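# Close the spring-loaded cabinet door and bolt it

## Task

Close the cabinet door against the spring that keeps swinging it open, then slide the bolt on the door's top edge upward until it sits deep in the bracket on the frame above. It only counts if the door stays shut and bolted by itself after the robot lets go.

## Robot and tools

Robot: one arm with seven revolute joints and a two-finger parallel gripper. Every per-joint list, in rows and in results, uses this order only: waist, shoulder, upper arm roll, elbow, forearm roll, wrist pitch, wrist roll. Results report Joint positions (rad), Joint velocities (rad/s) and Joint targets, the angles the joints are currently being driven to, which can shift even when nothing new is sent.

Scene frame: origin on the table surface straight below the arm base, +z up, +y to the left when facing along +x. The base itself may sit slightly tilted relative to the table.

A row is 10 numbers, each in [-1, 1]: seven joint offsets, then gripper position, gripper force_limit, gripper speed. Seven optional extra numbers from 0 to 1 can follow, one stiffness scale per joint in the same order. They multiply that joint's position gain and stay in effect until changed. At low stiffness a small motion may not start.

Joint offsets are scaled, not radians. 1.0 equals 0.9985 rad for waist, shoulder, upper arm roll and elbow, and 0.8765 rad for forearm roll, wrist pitch and wrist roll. They are offsets, never absolute poses.

Gripper: position +1 is fully open (85 mm). The pads touch near -0.8. At -1 the fingers keep closing until something stops them. force_limit sets pad pressure: about 20 N at -1, 128 N at 0, 235 N at +1. A faster close adds up to about 12 N. speed sets closing rate: about 20 mm/s at -1, 85 at 0, 150 at +1. Stopped fingers ignore new force or speed values until position changes by at least 0.01.

Tools:
- execute_actions(actions): a list of actions. Each action is a list of up to 15 rows, one row per 1/30 s control step. If an action has fewer rows, its last row is repeated to fill 15 steps. Offsets are measured from the joint angles when that action begins, not from the previous row. For the first action in a call, that is the latest reported angles. An empty list just returns state and images.
- move(target, speed, blocking): target is one row as above. Its offsets count from the Joint positions in the most recent result that showed them. Finger numbers are applied at the start. All joints move along synchronized paths, so the gripper traces a curve. speed is the peak rate in rad/s of the joint with farthest to travel: 0.01 to 2, default 0.5. Paths last 0.5 to 10 s. The move neither avoids nor slows for obstacles. With blocking=false you get a result after 0.5 s while motion continues. Until a result shows the move ended, other moves and execute_actions are refused; use wait or stop. The extra 'move:' line gives the outcome: done, off_target, moving, held or fault. It also shows limits=held or limits=none, where held means some steps were blocked, and names the joint farthest from target.
- wait(seconds): 0 to 10. Holds the last command and returns early if a running move ends.
- stop(): brakes a running move. It needs room, more when fast. The fingers keep moving.
- zoom_image(camera, region): camera is cam_high, cam_low or cam_wrist. region is [x0, y0, x1, y1] in that camera's pixels, origin at top left, at most 504 by 504.
- finished_scene(scene): integer scene number. Irreversible. Call it only once the door is latched without help.

Joint ranges (rad): waist ±6.283, shoulder ±2.250, upper arm roll ±6.283, elbow ±2.580, forearm roll ±6.283, wrist pitch ±2.100, wrist roll ±6.283. True ends may differ by up to 0.013 rad. An action asking a joint to go more than 0.013 rad beyond its range is refused. If the first action of a call is malformed or fails this check, nothing in the call runs. A joint pushed past its real end stops there, and the result may say 'joint sent to its limit'. The absence of that line does not prove there is more room.

Motion caps: each step, the commanded angle may lead the measured one by at most 0.304 rad (first four joints) or 0.266 rad (last three). Custom stiffness lowers these caps to 0.208, 0.208, 0.126, 0.156, 0.109, 0.117 and 0.118. If targets would move the gripper more than 70 mm from where it is, all are scaled back. Large moves therefore take several actions, and an unfinished one must be commanded again. 'joint command not followed' means the clearance check altered targets; mounts and posts count as part of the arm.

Gripping: close with position -1, hold it there, and look for object_status 2. The codes are 0 moving, 1 blocked while opening, 2 blocked while closing, 3 reached the target or pads touching. position_measured is in nonlinear counts: 3 fully open, about 78 at 60 mm, 130 at 40 mm, 180 at 20 mm, 230 pads touching. Fingertips move about 13 mm outward from the arm as they close, so leave clearance above surfaces.

Safety: contact torque at a joint's load limit (51.3 N m for the first four, 32.3 for the last three, carried weight included) halts the arm for 10 s and skips the rest of the call. Long holding heats motors. A MOTOR HOT line appears from 60 °C, and at 75 °C an OVER-TEMPERATURE FAULT lets the arm sag. Push the door and bolt gently and at modest speed. Avoid slamming, hard impacts, excessive pressing, dropping or knocking anything over. Pressing farther past contact, or moving faster, pushes harder.

Cameras: cam_high, cam_low and cam_wrist, each 504x504, with OpenCV pinhole plus radial calibration for the two fixed ones. cam_wrist has no known pose. Fixed-camera calibration may be off by a few degrees and millimetres.

Each tool is called after "Emit:" as name(argument=value, ...), one argument or row to a line, values as JSON.

## Session

I'll start by looking at the current state of the scene.

Emit:
execute_actions(
  actions=[],
)

Scene clock: 0.00 s.
position_measured=3 object_status=3
Joint names: [waist, shoulder, upper arm roll, elbow, forearm roll, wrist pitch, wrist roll]
Joint positions: [ 1.117  1.161 -0.528  0.994 -0.594  1.217  2.674]
Joint velocities: [-0.    -0.    -0.002 -0.001 -0.    -0.    -0.001]
Joint targets: [1.117 1.161 -0.528 0.994 -0.594 1.217 2.674]
Joint stiffness scale: [1. 1. 1. 1. 1. 1. 1.]

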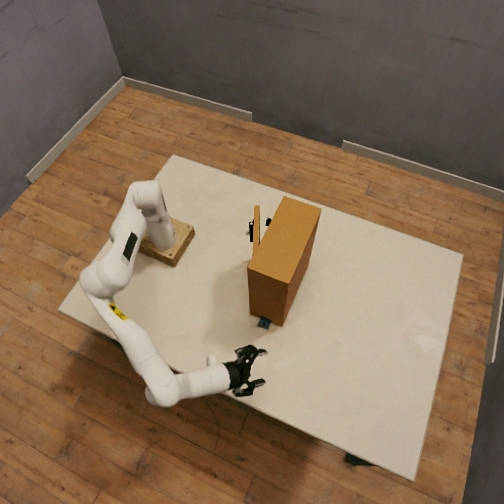

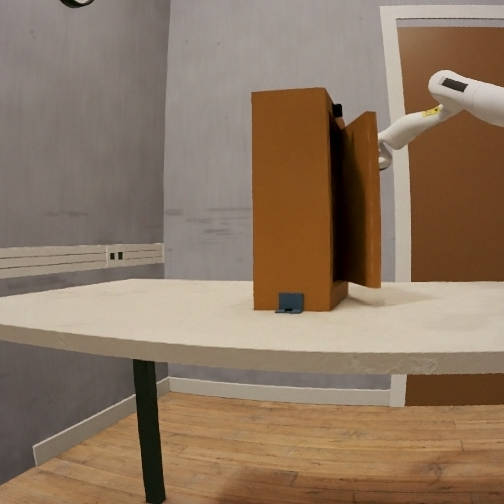

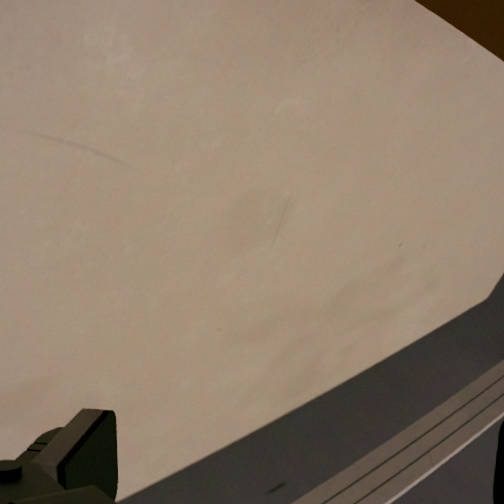

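Emit:
zoom_image(
  camera="cam_high",
  region=[200, 180, 340, 340],
)

Emit:
zoom_image(
  camera="cam_low",
  region=[240, 70, 400, 230],
)

Emit:
zoom_image(
  camera="cam_high",
  region=[235, 195, 295, 255],
)

Region (200, 180, 340, 340) of cam_high's 504x504 image, scaled by 3.150, with more detail than that image has; it fills the left 441 columns of this view, and the rest is white.

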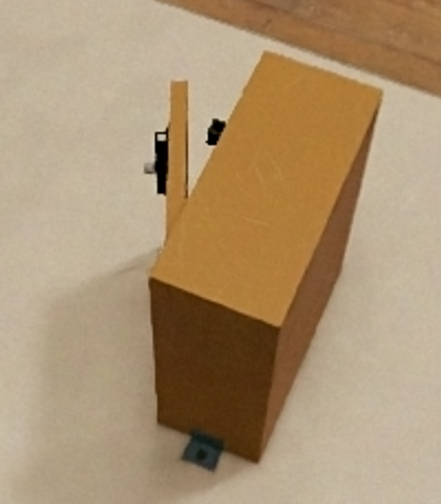

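Region (240, 70, 400, 230) of cam_low's 504x504 image, scaled by 3.150, with more detail than that image has.

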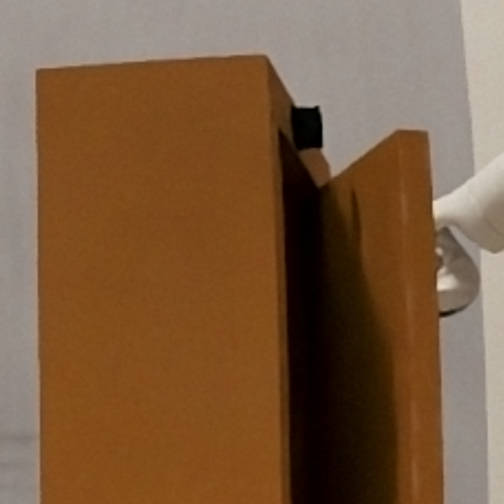

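Region (235, 195, 295, 255) of cam_high's 504x504 image, scaled by 8.400, with more detail than that image has.

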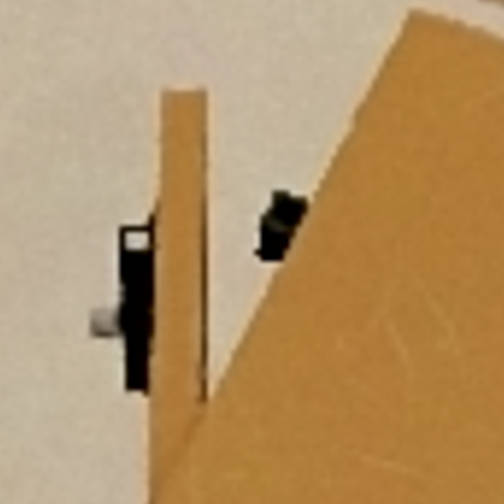

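Emit:
zoom_image(
  camera="cam_high",
  region=[70, 170, 230, 330],
)

Emit:
zoom_image(
  camera="cam_high",
  region=[130, 320, 290, 420],
)

Emit:
zoom_image(
  camera="cam_low",
  region=[240, 220, 400, 330],
)

Region (70, 170, 230, 330) of cam_high's 504x504 image, scaled by 3.150, with more detail than that image has.

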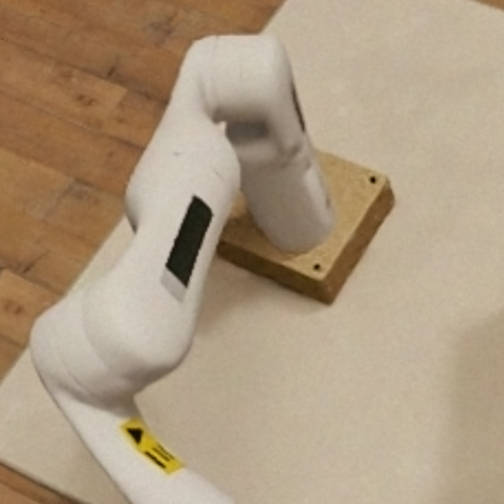

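Region (130, 320, 290, 420) of cam_high's 504x504 image, scaled by 3.150, with more detail than that image has; it fills the top 315 rows of this view, and the rest is white.

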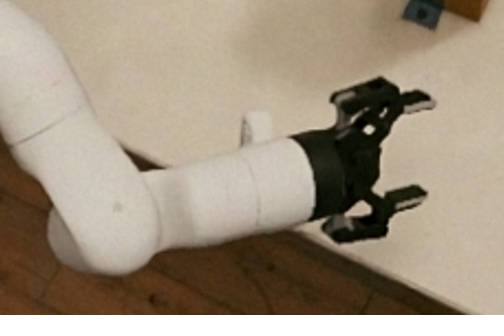

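Region (240, 220, 400, 330) of cam_low's 504x504 image, scaled by 3.150, with more detail than that image has; it fills the top 346 rows of this view, and the rest is white.

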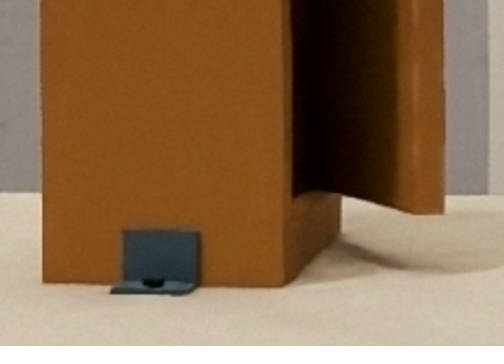

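Emit:
move(
  target=[-0.4, -1.0, 0.5288, 0.9, 0.6777, -0.365, 1.0, -0.7, -0.5, 0.0],
  speed=0.8,
)

Scene clock: 104.83 s.
position_measured=217 object_status=3
Joint names: [waist, shoulder, upper arm roll, elbow, forearm roll, wrist pitch, wrist roll]
Joint positions: [ 0.72   0.165 -0.003  1.89  -0.008  0.903  3.543]
Joint velocities: [-0.002 -0.003 -0.    -0.     0.    -0.     0.001]
Joint targets: [0.717 0.162 0.000 1.893 -0.000 0.897 3.550]
Joint stiffness scale: [1. 1. 1. 1. 1. 1. 1.]
move: done; limits=none; farthest joint: the forearm roll, 0.008 radians from its target (0.594 radians at the start)

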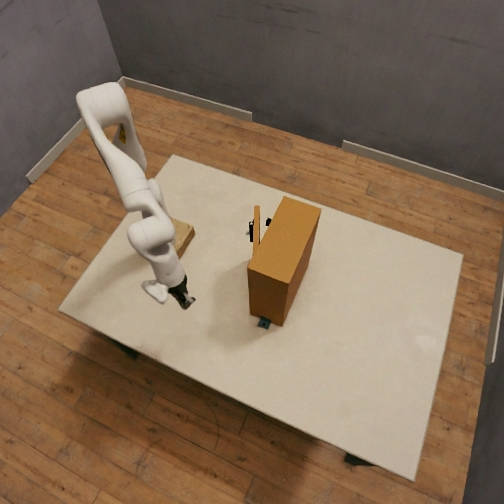

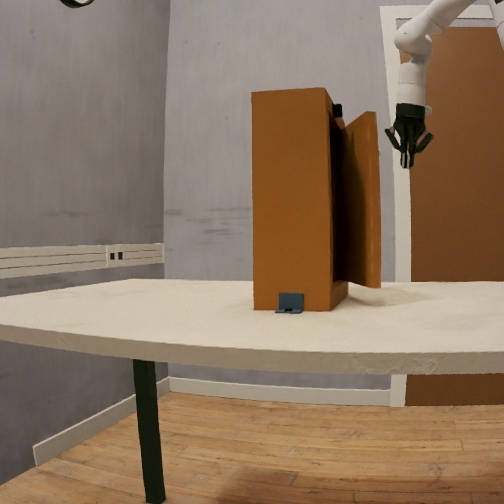

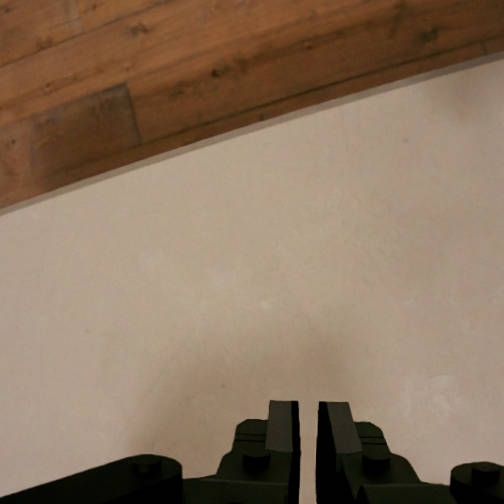

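Emit:
zoom_image(
  camera="cam_low",
  region=[360, 90, 460, 190],
)

Emit:
zoom_image(
  camera="cam_high",
  region=[130, 240, 230, 340],
)

Region (360, 90, 460, 190) of cam_low's 504x504 image, scaled by 5.040, with more detail than that image has.

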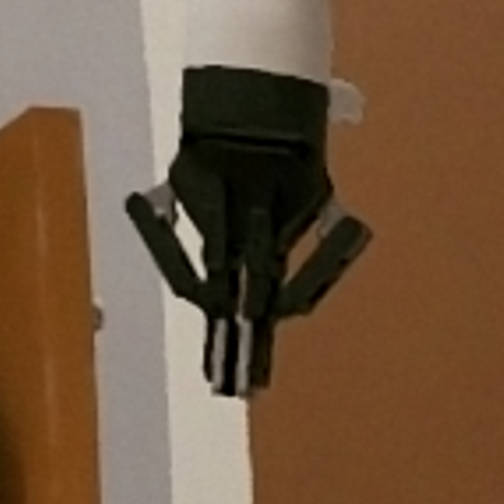

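Region (130, 240, 230, 340) of cam_high's 504x504 image, scaled by 5.040, with more detail than that image has.

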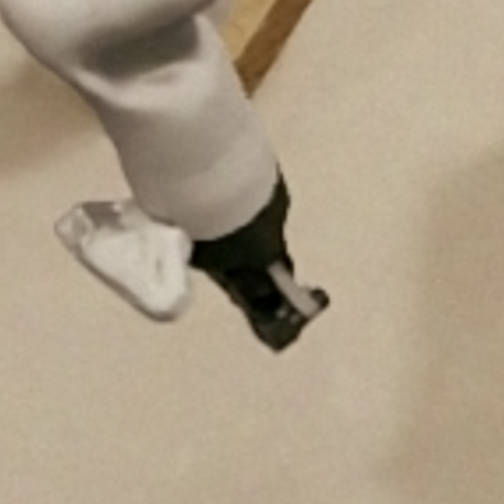

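Emit:
move(
  target=[-0.8913, -0.673, 0.003, 0.59, 0.009, -0.3925, 1.0, -0.7, -0.5, 0.0],
  speed=0.8,
)

Scene clock: 115.47 s.
position_measured=217 object_status=3
Joint names: [waist, shoulder, upper arm roll, elbow, forearm roll, wrist pitch, wrist roll]
Joint positions: [-0.168 -0.504 -0.002  2.476 -0.008  0.566  4.412]
Joint velocities: [-0.001 -0.002 -0.    -0.     0.     0.001  0.001]
Joint targets: [-0.170 -0.507 0.000 2.479 -0.000 0.559 4.419]
Joint stiffness scale: [1. 1. 1. 1. 1. 1. 1.]
move: done; limits=none; farthest joint: the forearm roll, 0.008 radians from its target (0.008 radians at the start)

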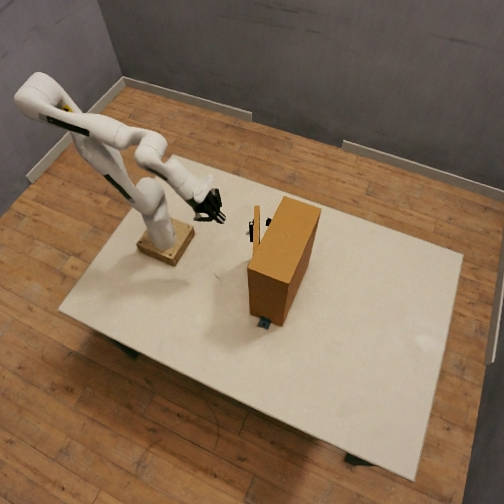

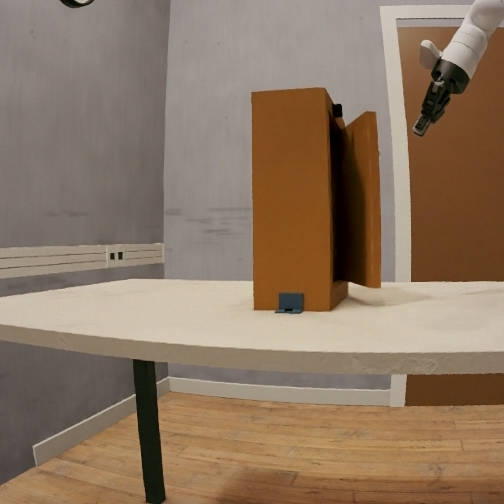

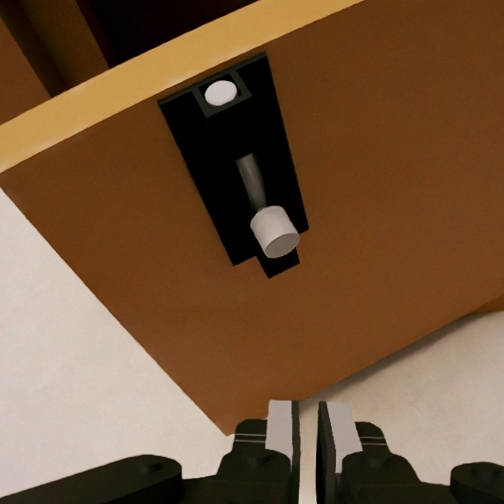

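Emit:
zoom_image(
  camera="cam_wrist",
  region=[140, 40, 380, 300],
)

Emit:
zoom_image(
  camera="cam_low",
  region=[320, 60, 460, 200],
)

Emit:
zoom_image(
  camera="cam_high",
  region=[180, 170, 300, 270],
)

Region (140, 40, 380, 300) of cam_wrist's 504x504 image, scaled by 1.938; it fills the left 465 columns of this view, and the rest is white.

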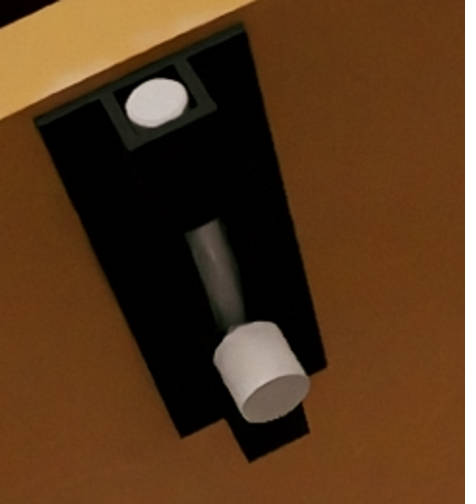

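Region (320, 60, 460, 200) of cam_low's 504x504 image, scaled by 3.600, with more detail than that image has.

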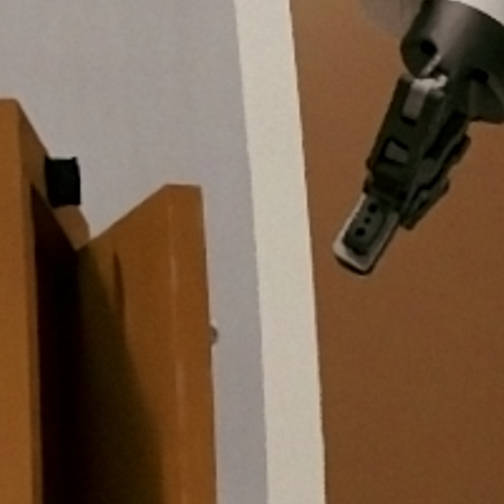

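Region (180, 170, 300, 270) of cam_high's 504x504 image, scaled by 4.200, with more detail than that image has.

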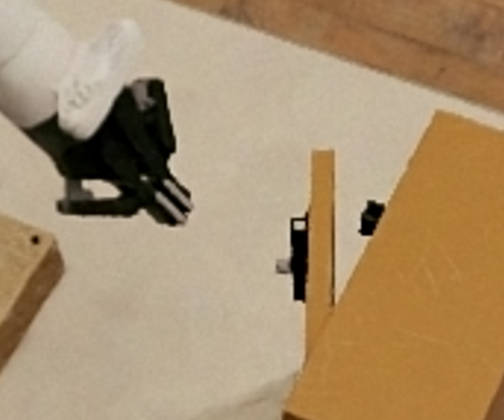

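Emit:
zoom_image(
  camera="cam_wrist",
  region=[220, 384, 400, 504],
)

Region (220, 384, 400, 504) of cam_wrist's 504x504 image, scaled by 2.800.

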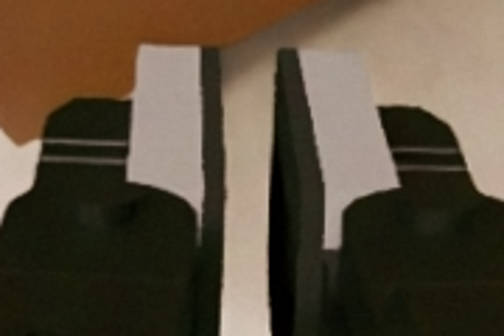

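Emit:
move(
  target=[0.013, 0.42, 0.002, 0.035, 0.015, -0.428, 0.35, -0.7, -0.5, 0.0],
  speed=0.45,
)

Scene clock: 156.23 s.
position_measured=217 object_status=3
Joint names: [waist, shoulder, upper arm roll, elbow, forearm roll, wrist pitch, wrist roll]
Joint positions: [-0.157 -0.088 -0.002  2.508 -0.003  0.197  4.711]
Joint velocities: [ 0.001  0.003 -0.001 -0.001 -0.     0.    -0.   ]
Joint targets: [-0.155 -0.084 -0.000 2.511 0.005 0.191 4.719]
Joint stiffness scale: [1. 1. 1. 1. 1. 1. 1.]
move: done; limits=none; farthest joint: the forearm roll, 0.008 radians from its target (0.013 radians at the start)

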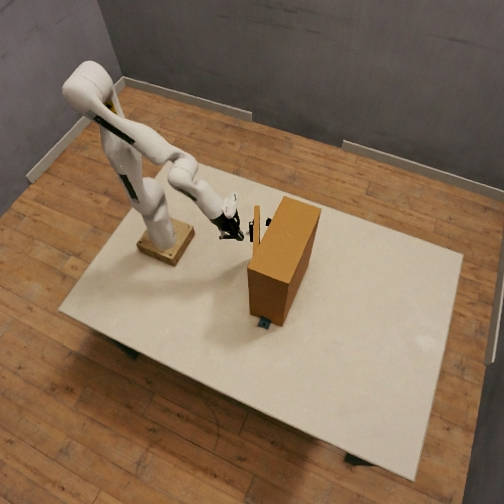

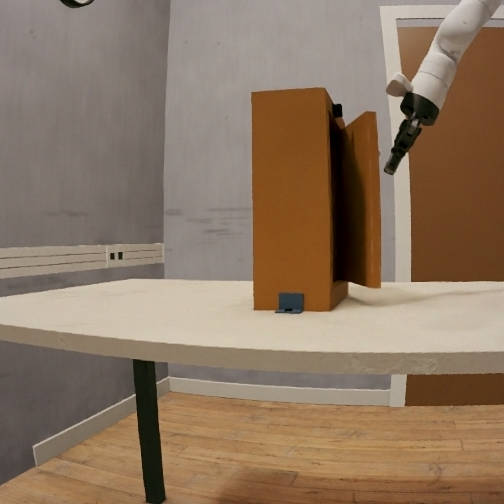

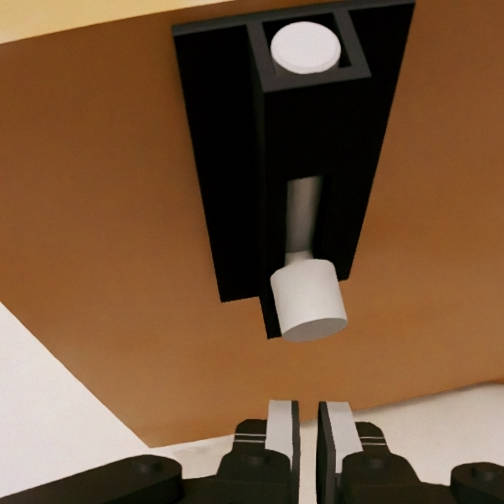

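Emit:
zoom_image(
  camera="cam_low",
  region=[350, 110, 430, 190],
)

Emit:
zoom_image(
  camera="cam_wrist",
  region=[200, 240, 400, 440],
)

Emit:
zoom_image(
  camera="cam_high",
  region=[205, 190, 285, 260],
)

Region (350, 110, 430, 190) of cam_low's 504x504 image, scaled by 6.300, with more detail than that image has.

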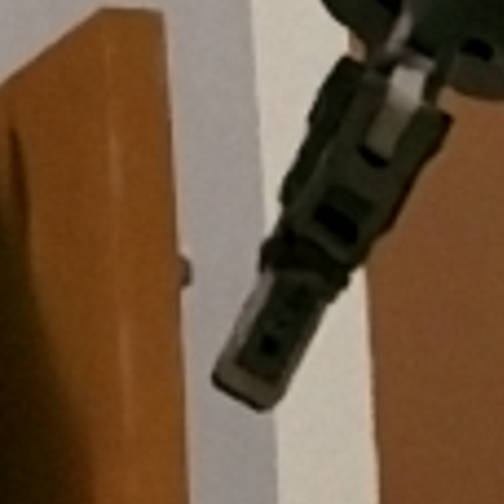

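Region (200, 240, 400, 440) of cam_wrist's 504x504 image, scaled by 2.520.

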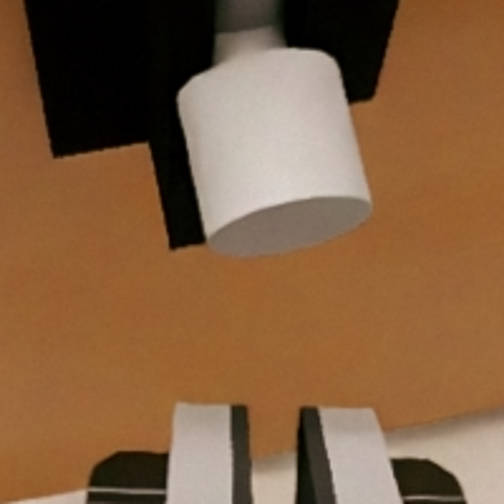

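Region (205, 190, 285, 260) of cam_high's 504x504 image, scaled by 6.300, with more detail than that image has; it fills the top 441 rows of this view, and the rest is white.

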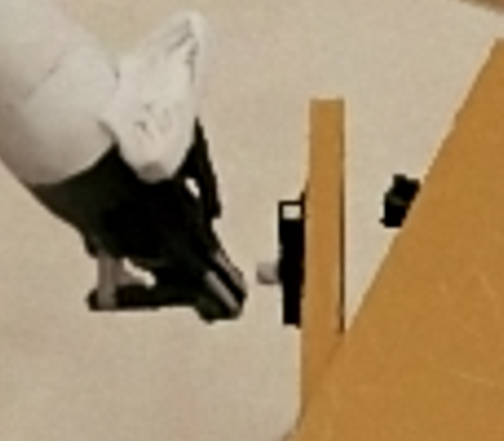

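Emit:
move(
  target=[-0.017, 0.0975, 0.002, -0.022, 0.009, -0.191, 0.009, -0.7, -0.5, 0.0],
  speed=0.1,
)

Scene clock: 175.60 s.
position_measured=217 object_status=3
Joint names: [waist, shoulder, upper arm roll, elbow, forearm roll, wrist pitch, wrist roll]
Joint positions: [-0.172  0.007 -0.002  2.489 -0.003  0.037  4.711]
Joint velocities: [-0.001  0.003  0.002 -0.001  0.    -0.001 -0.   ]
Joint targets: [-0.174 0.010 -0.000 2.486 0.005 0.030 4.719]
Joint stiffness scale: [1. 1. 1. 1. 1. 1. 1.]
move: done; limits=none; farthest joint: the forearm roll, 0.008 radians from its target (0.008 radians at the start)

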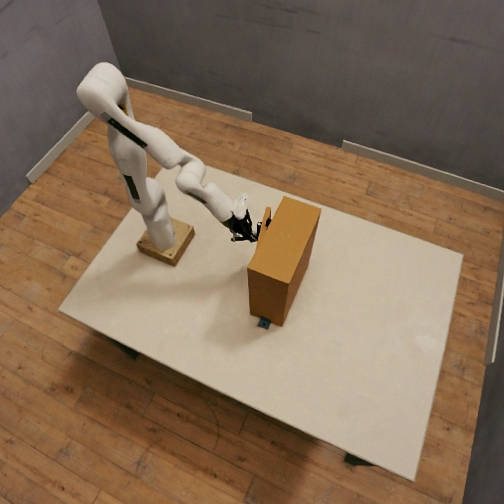

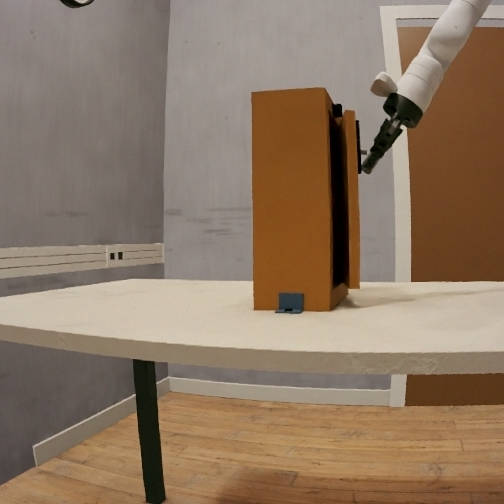

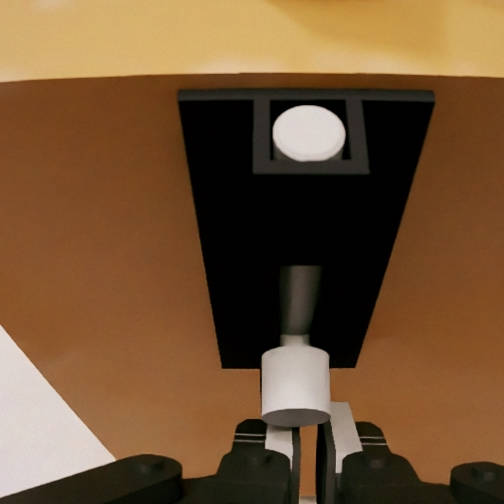

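The door is moving. Let me check the contact point.

Emit:
zoom_image(
  camera="cam_low",
  region=[320, 95, 410, 185],
)

Emit:
zoom_image(
  camera="cam_wrist",
  region=[200, 320, 400, 480],
)

Region (320, 95, 410, 185) of cam_low's 504x504 image, scaled by 5.600, with more detail than that image has.

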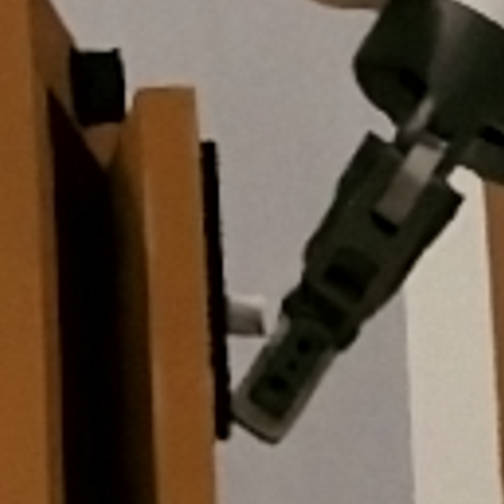

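Region (200, 320, 400, 480) of cam_wrist's 504x504 image, scaled by 2.520; it fills the top 403 rows of this view, and the rest is white.

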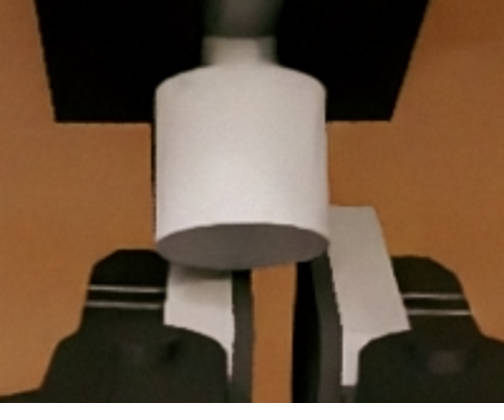

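Emit:
move(
  target=[-0.017, 0.0606, 0.002, -0.0277, 0.009, -0.0878, 0.009, -0.7, -0.5, 0.0],
  speed=0.07,
)

Scene clock: 183.73 s.
position_measured=217 object_status=3
Joint names: [waist, shoulder, upper arm roll, elbow, forearm roll, wrist pitch, wrist roll]
Joint positions: [-0.186  0.063 -0.002  2.466 -0.003 -0.033  4.712]
Joint velocities: [-0.001  0.003 -0.     0.     0.    -0.001 -0.001]
Joint targets: [-0.189 0.067 -0.000 2.461 0.005 -0.040 4.719]
Joint stiffness scale: [1. 1. 1. 1. 1. 1. 1.]
move: done; limits=none; farthest joint: the forearm roll, 0.008 radians from its target (0.008 radians at the start)

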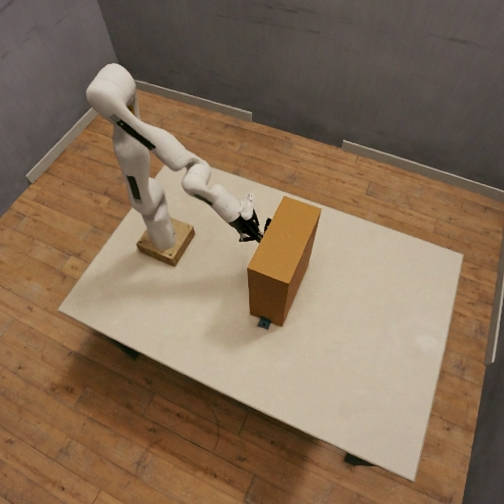

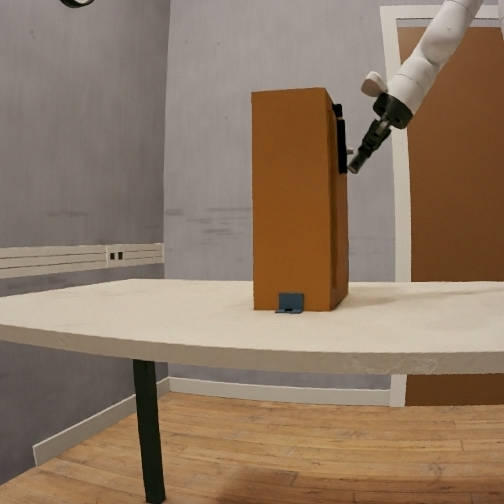

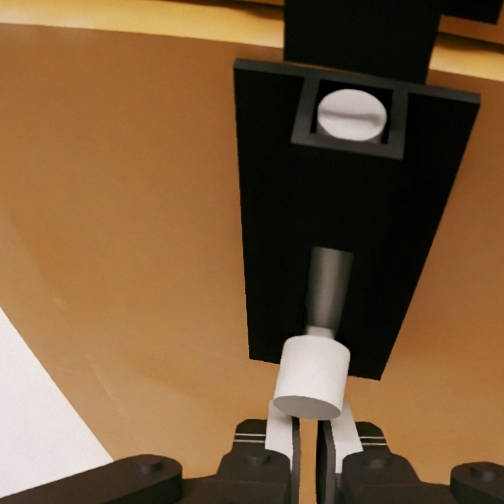

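Emit:
zoom_image(
  camera="cam_low",
  region=[310, 85, 400, 185],
)

Emit:
zoom_image(
  camera="cam_low",
  region=[310, 260, 370, 320],
)

Region (310, 85, 400, 185) of cam_low's 504x504 image, scaled by 5.040, with more detail than that image has; it fills the left 454 columns of this view, and the rest is white.

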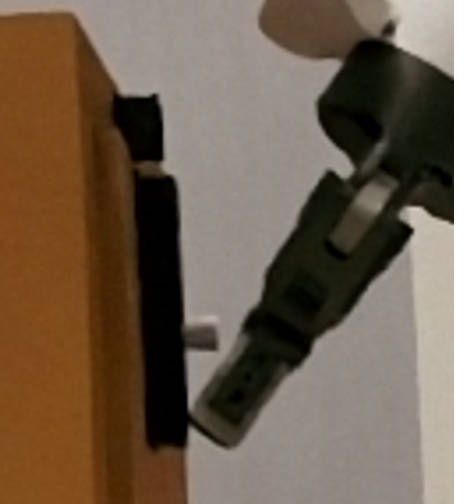

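Region (310, 260, 370, 320) of cam_low's 504x504 image, scaled by 8.400, with more detail than that image has.

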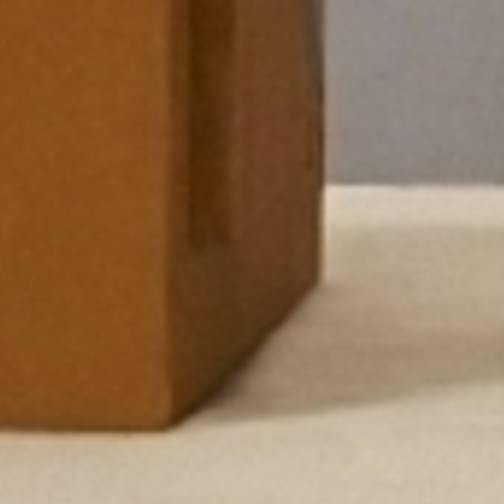

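Emit:
move(
  target=[-0.004, 0.016, 0.002, -0.029, 0.009, -0.008, 0.008, -0.7, -0.5, 0.0],
  speed=0.03,
)

Scene clock: 195.93 s.
position_measured=217 object_status=3
Joint names: [waist, shoulder, upper arm roll, elbow, forearm roll, wrist pitch, wrist roll]
Joint positions: [-0.186  0.075 -0.001  2.452 -0.003 -0.032  4.712]
Joint velocities: [-0.     0.001  0.    -0.001 -0.     0.001 -0.   ]
Joint targets: [-0.190 0.079 -0.000 2.437 0.005 -0.040 4.719]
Joint stiffness scale: [1. 1. 1. 1. 1. 1. 1.]
move: off_target; limits=none; farthest joint: the elbow, 0.015 radians from its target (0.029 radians at the start)

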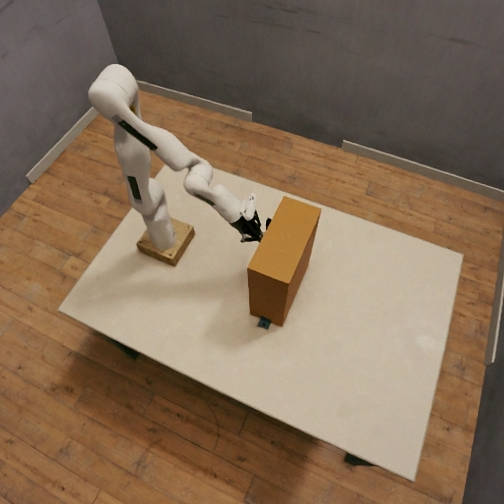

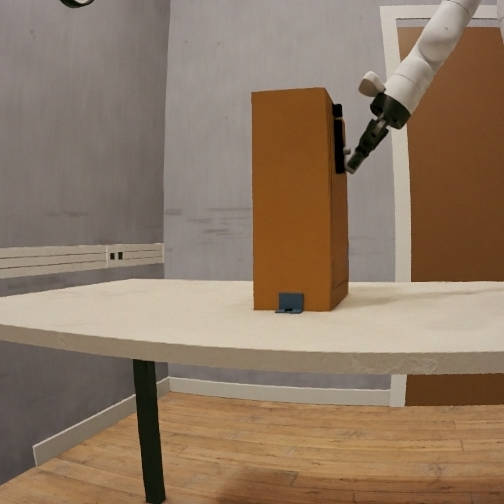

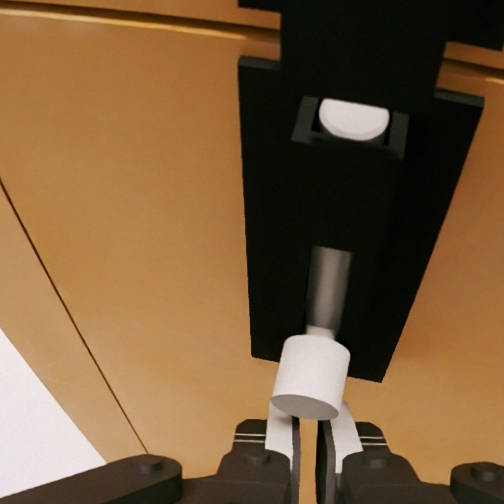

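Emit:
zoom_image(
  camera="cam_low",
  region=[320, 95, 390, 185],
)

Region (320, 95, 390, 185) of cam_low's 504x504 image, scaled by 5.600, with more detail than that image has.

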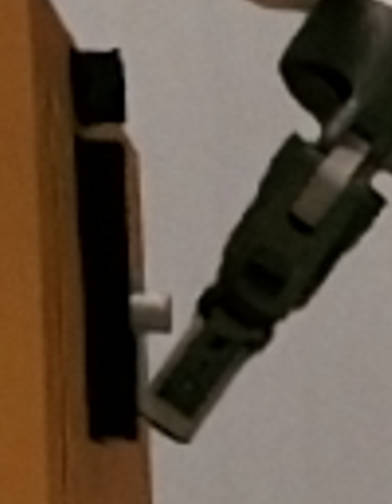

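Emit:
move(
  target=[-0.004, -0.115, 0.001, -0.003, 0.009, -0.009, 0.008, -0.7, -0.5, 0.0],
  speed=0.06,
)

Scene clock: 210.23 s.
position_measured=217 object_status=3
Joint names: [waist, shoulder, upper arm roll, elbow, forearm roll, wrist pitch, wrist roll]
Joint positions: [-0.189 -0.019 -0.001  2.473 -0.003 -0.015  4.712]
Joint velocities: [-0.001 -0.003  0.001  0.001 -0.     0.    -0.   ]
Joint targets: [-0.190 -0.040 -0.000 2.449 0.005 -0.040 4.719]
Joint stiffness scale: [1. 1. 1. 1. 1. 1. 1.]
move: off_target; limits=none; farthest joint: the wrist pitch, 0.025 radians from its target (0.008 radians at the start)

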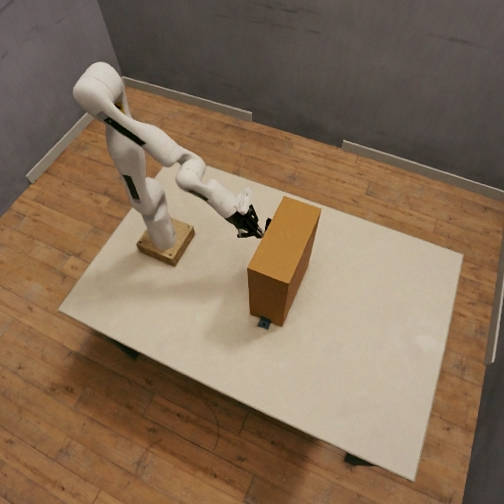

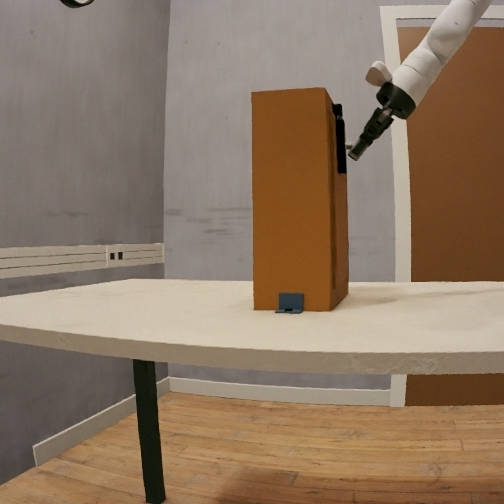

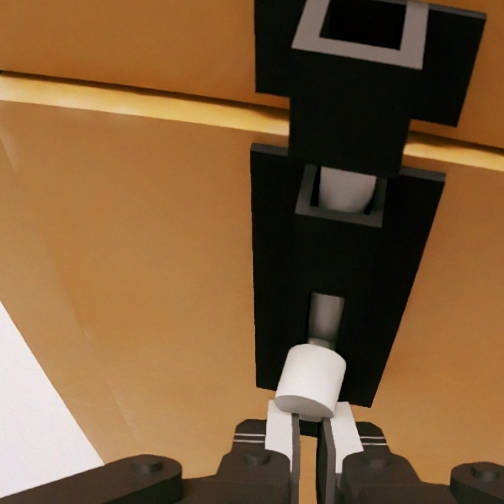

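Emit:
zoom_image(
  camera="cam_low",
  region=[320, 95, 390, 185],
)

Region (320, 95, 390, 185) of cam_low's 504x504 image, scaled by 5.600, with more detail than that image has.

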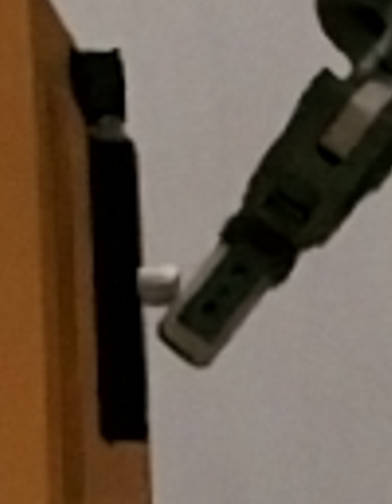

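Emit:
execute_actions(
  actions=[
    [
[-0.001, -0.0184, 0.001, -0.0243, 0.009, -0.0287, 0.008, -0.7, -0.5, 0.0],
[-0.001, -0.0157, 0.001, -0.0247, 0.009, -0.0290, 0.008, -0.7, -0.5, 0.0],
[-0.001, -0.0130, 0.001, -0.0250, 0.009, -0.0292, 0.008, -0.7, -0.5, 0.0],
[-0.001, -0.0104, 0.001, -0.0253, 0.009, -0.0294, 0.008, -0.7, -0.5, 0.0],
[-0.001, -0.0077, 0.001, -0.0257, 0.009, -0.0296, 0.008, -0.7, -0.5, 0.0],
[-0.001, -0.0050, 0.001, -0.0260, 0.009, -0.0299, 0.008, -0.7, -0.5, 0.0],
[-0.001, -0.0023, 0.001, -0.0263, 0.009, -0.0301, 0.008, -0.7, -0.5, 0.0],
[-0.001, 0.0003, 0.001, -0.0267, 0.009, -0.0303, 0.008, -0.7, -0.5, 0.0],
[-0.001, 0.0030, 0.001, -0.0270, 0.009, -0.0305, 0.008, -0.7, -0.5, 0.0],
[-0.001, 0.0057, 0.001, -0.0273, 0.009, -0.0308, 0.008, -0.7, -0.5, 0.0],
[-0.001, 0.0084, 0.001, -0.0277, 0.009, -0.0310, 0.008, -0.7, -0.5, 0.0],
[-0.001, 0.0110, 0.001, -0.0280, 0.009, -0.0312, 0.008, -0.7, -0.5, 0.0],
[-0.001, 0.0137, 0.001, -0.0283, 0.009, -0.0315, 0.008, -0.7, -0.5, 0.0],
[-0.001, 0.0164, 0.001, -0.0287, 0.009, -0.0317, 0.008, -0.7, -0.5, 0.0],
[-0.001, 0.0190, 0.001, -0.0290, 0.009, -0.0319, 0.008, -0.7, -0.5, 0.0]
],
  ],
)

Scene clock: 222.00 s.
position_measured=217 object_status=3
Joint names: [waist, shoulder, upper arm roll, elbow, forearm roll, wrist pitch, wrist roll]
Joint positions: [-0.189 -0.006 -0.001  2.465 -0.003 -0.016  4.712]
Joint velocities: [-0.     0.054  0.001 -0.022  0.    -0.015  0.002]
Joint targets: [-0.190 -0.000 -0.000 2.444 0.005 -0.042 4.719]
Joint stiffness scale: [1. 1. 1. 1. 1. 1. 1.]

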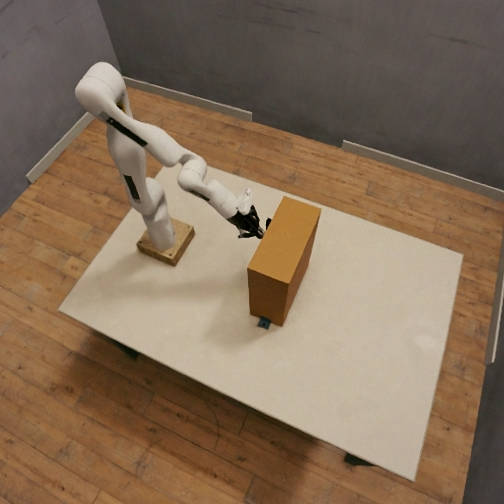

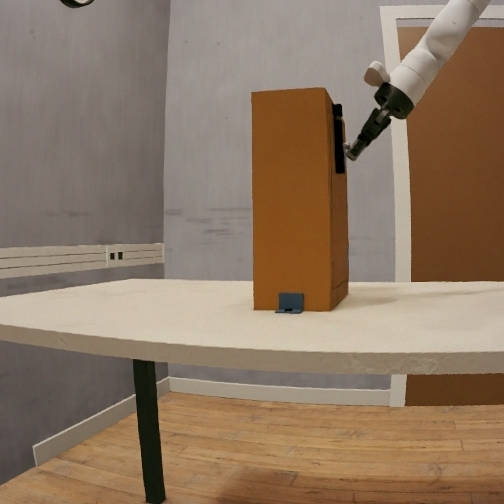

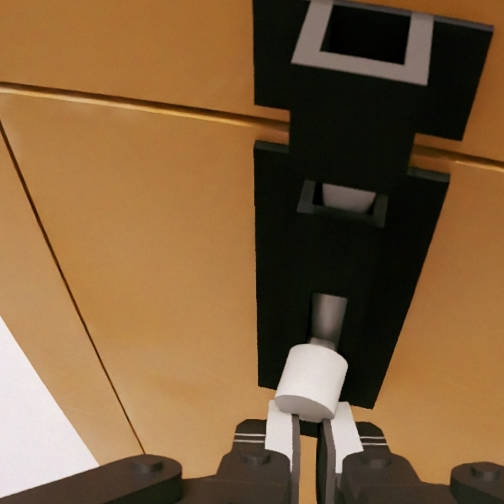

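Emit:
execute_actions(
  actions=[],
)

Emit:
zoom_image(
  camera="cam_low",
  region=[320, 95, 390, 185],
)

Scene clock: 222.73 s.
position_measured=217 object_status=3
Joint names: [waist, shoulder, upper arm roll, elbow, forearm roll, wrist pitch, wrist roll]
Joint positions: [-0.189  0.001 -0.001  2.462 -0.003 -0.018  4.712]
Joint velocities: [-0.001  0.    -0.     0.001  0.     0.     0.   ]
Joint targets: [-0.190 -0.000 -0.000 2.444 0.005 -0.042 4.719]
Joint stiffness scale: [1. 1. 1. 1. 1. 1. 1.]

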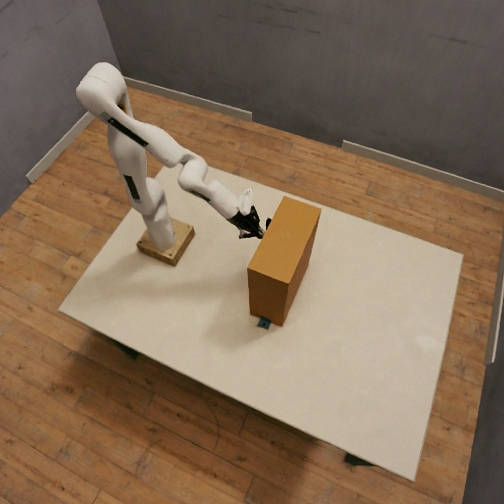

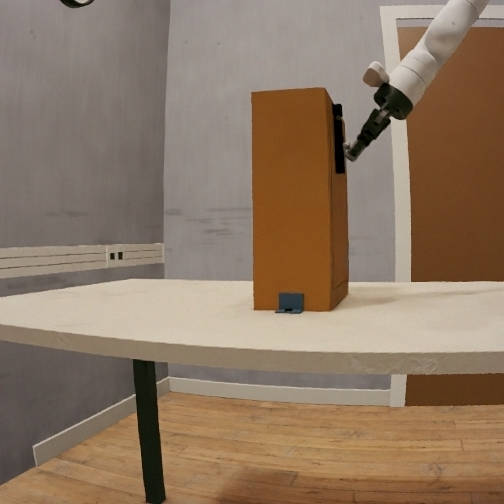

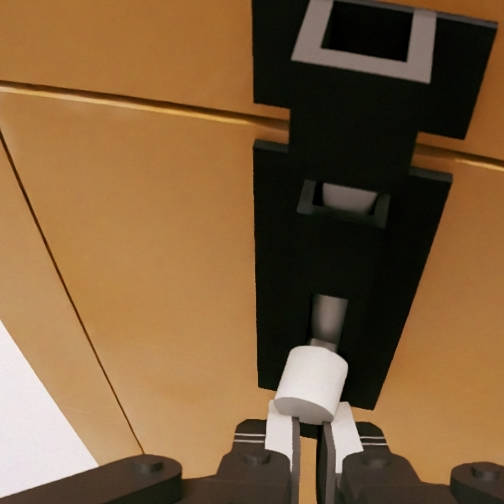

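Region (320, 95, 390, 185) of cam_low's 504x504 image, scaled by 5.600, with more detail than that image has.

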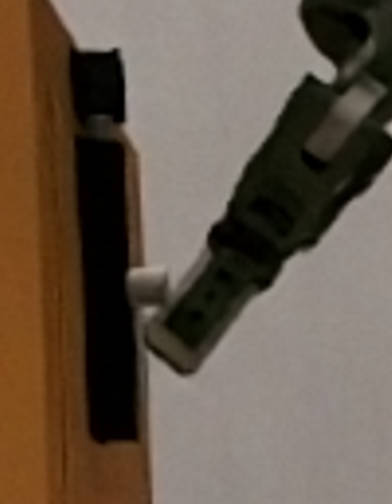

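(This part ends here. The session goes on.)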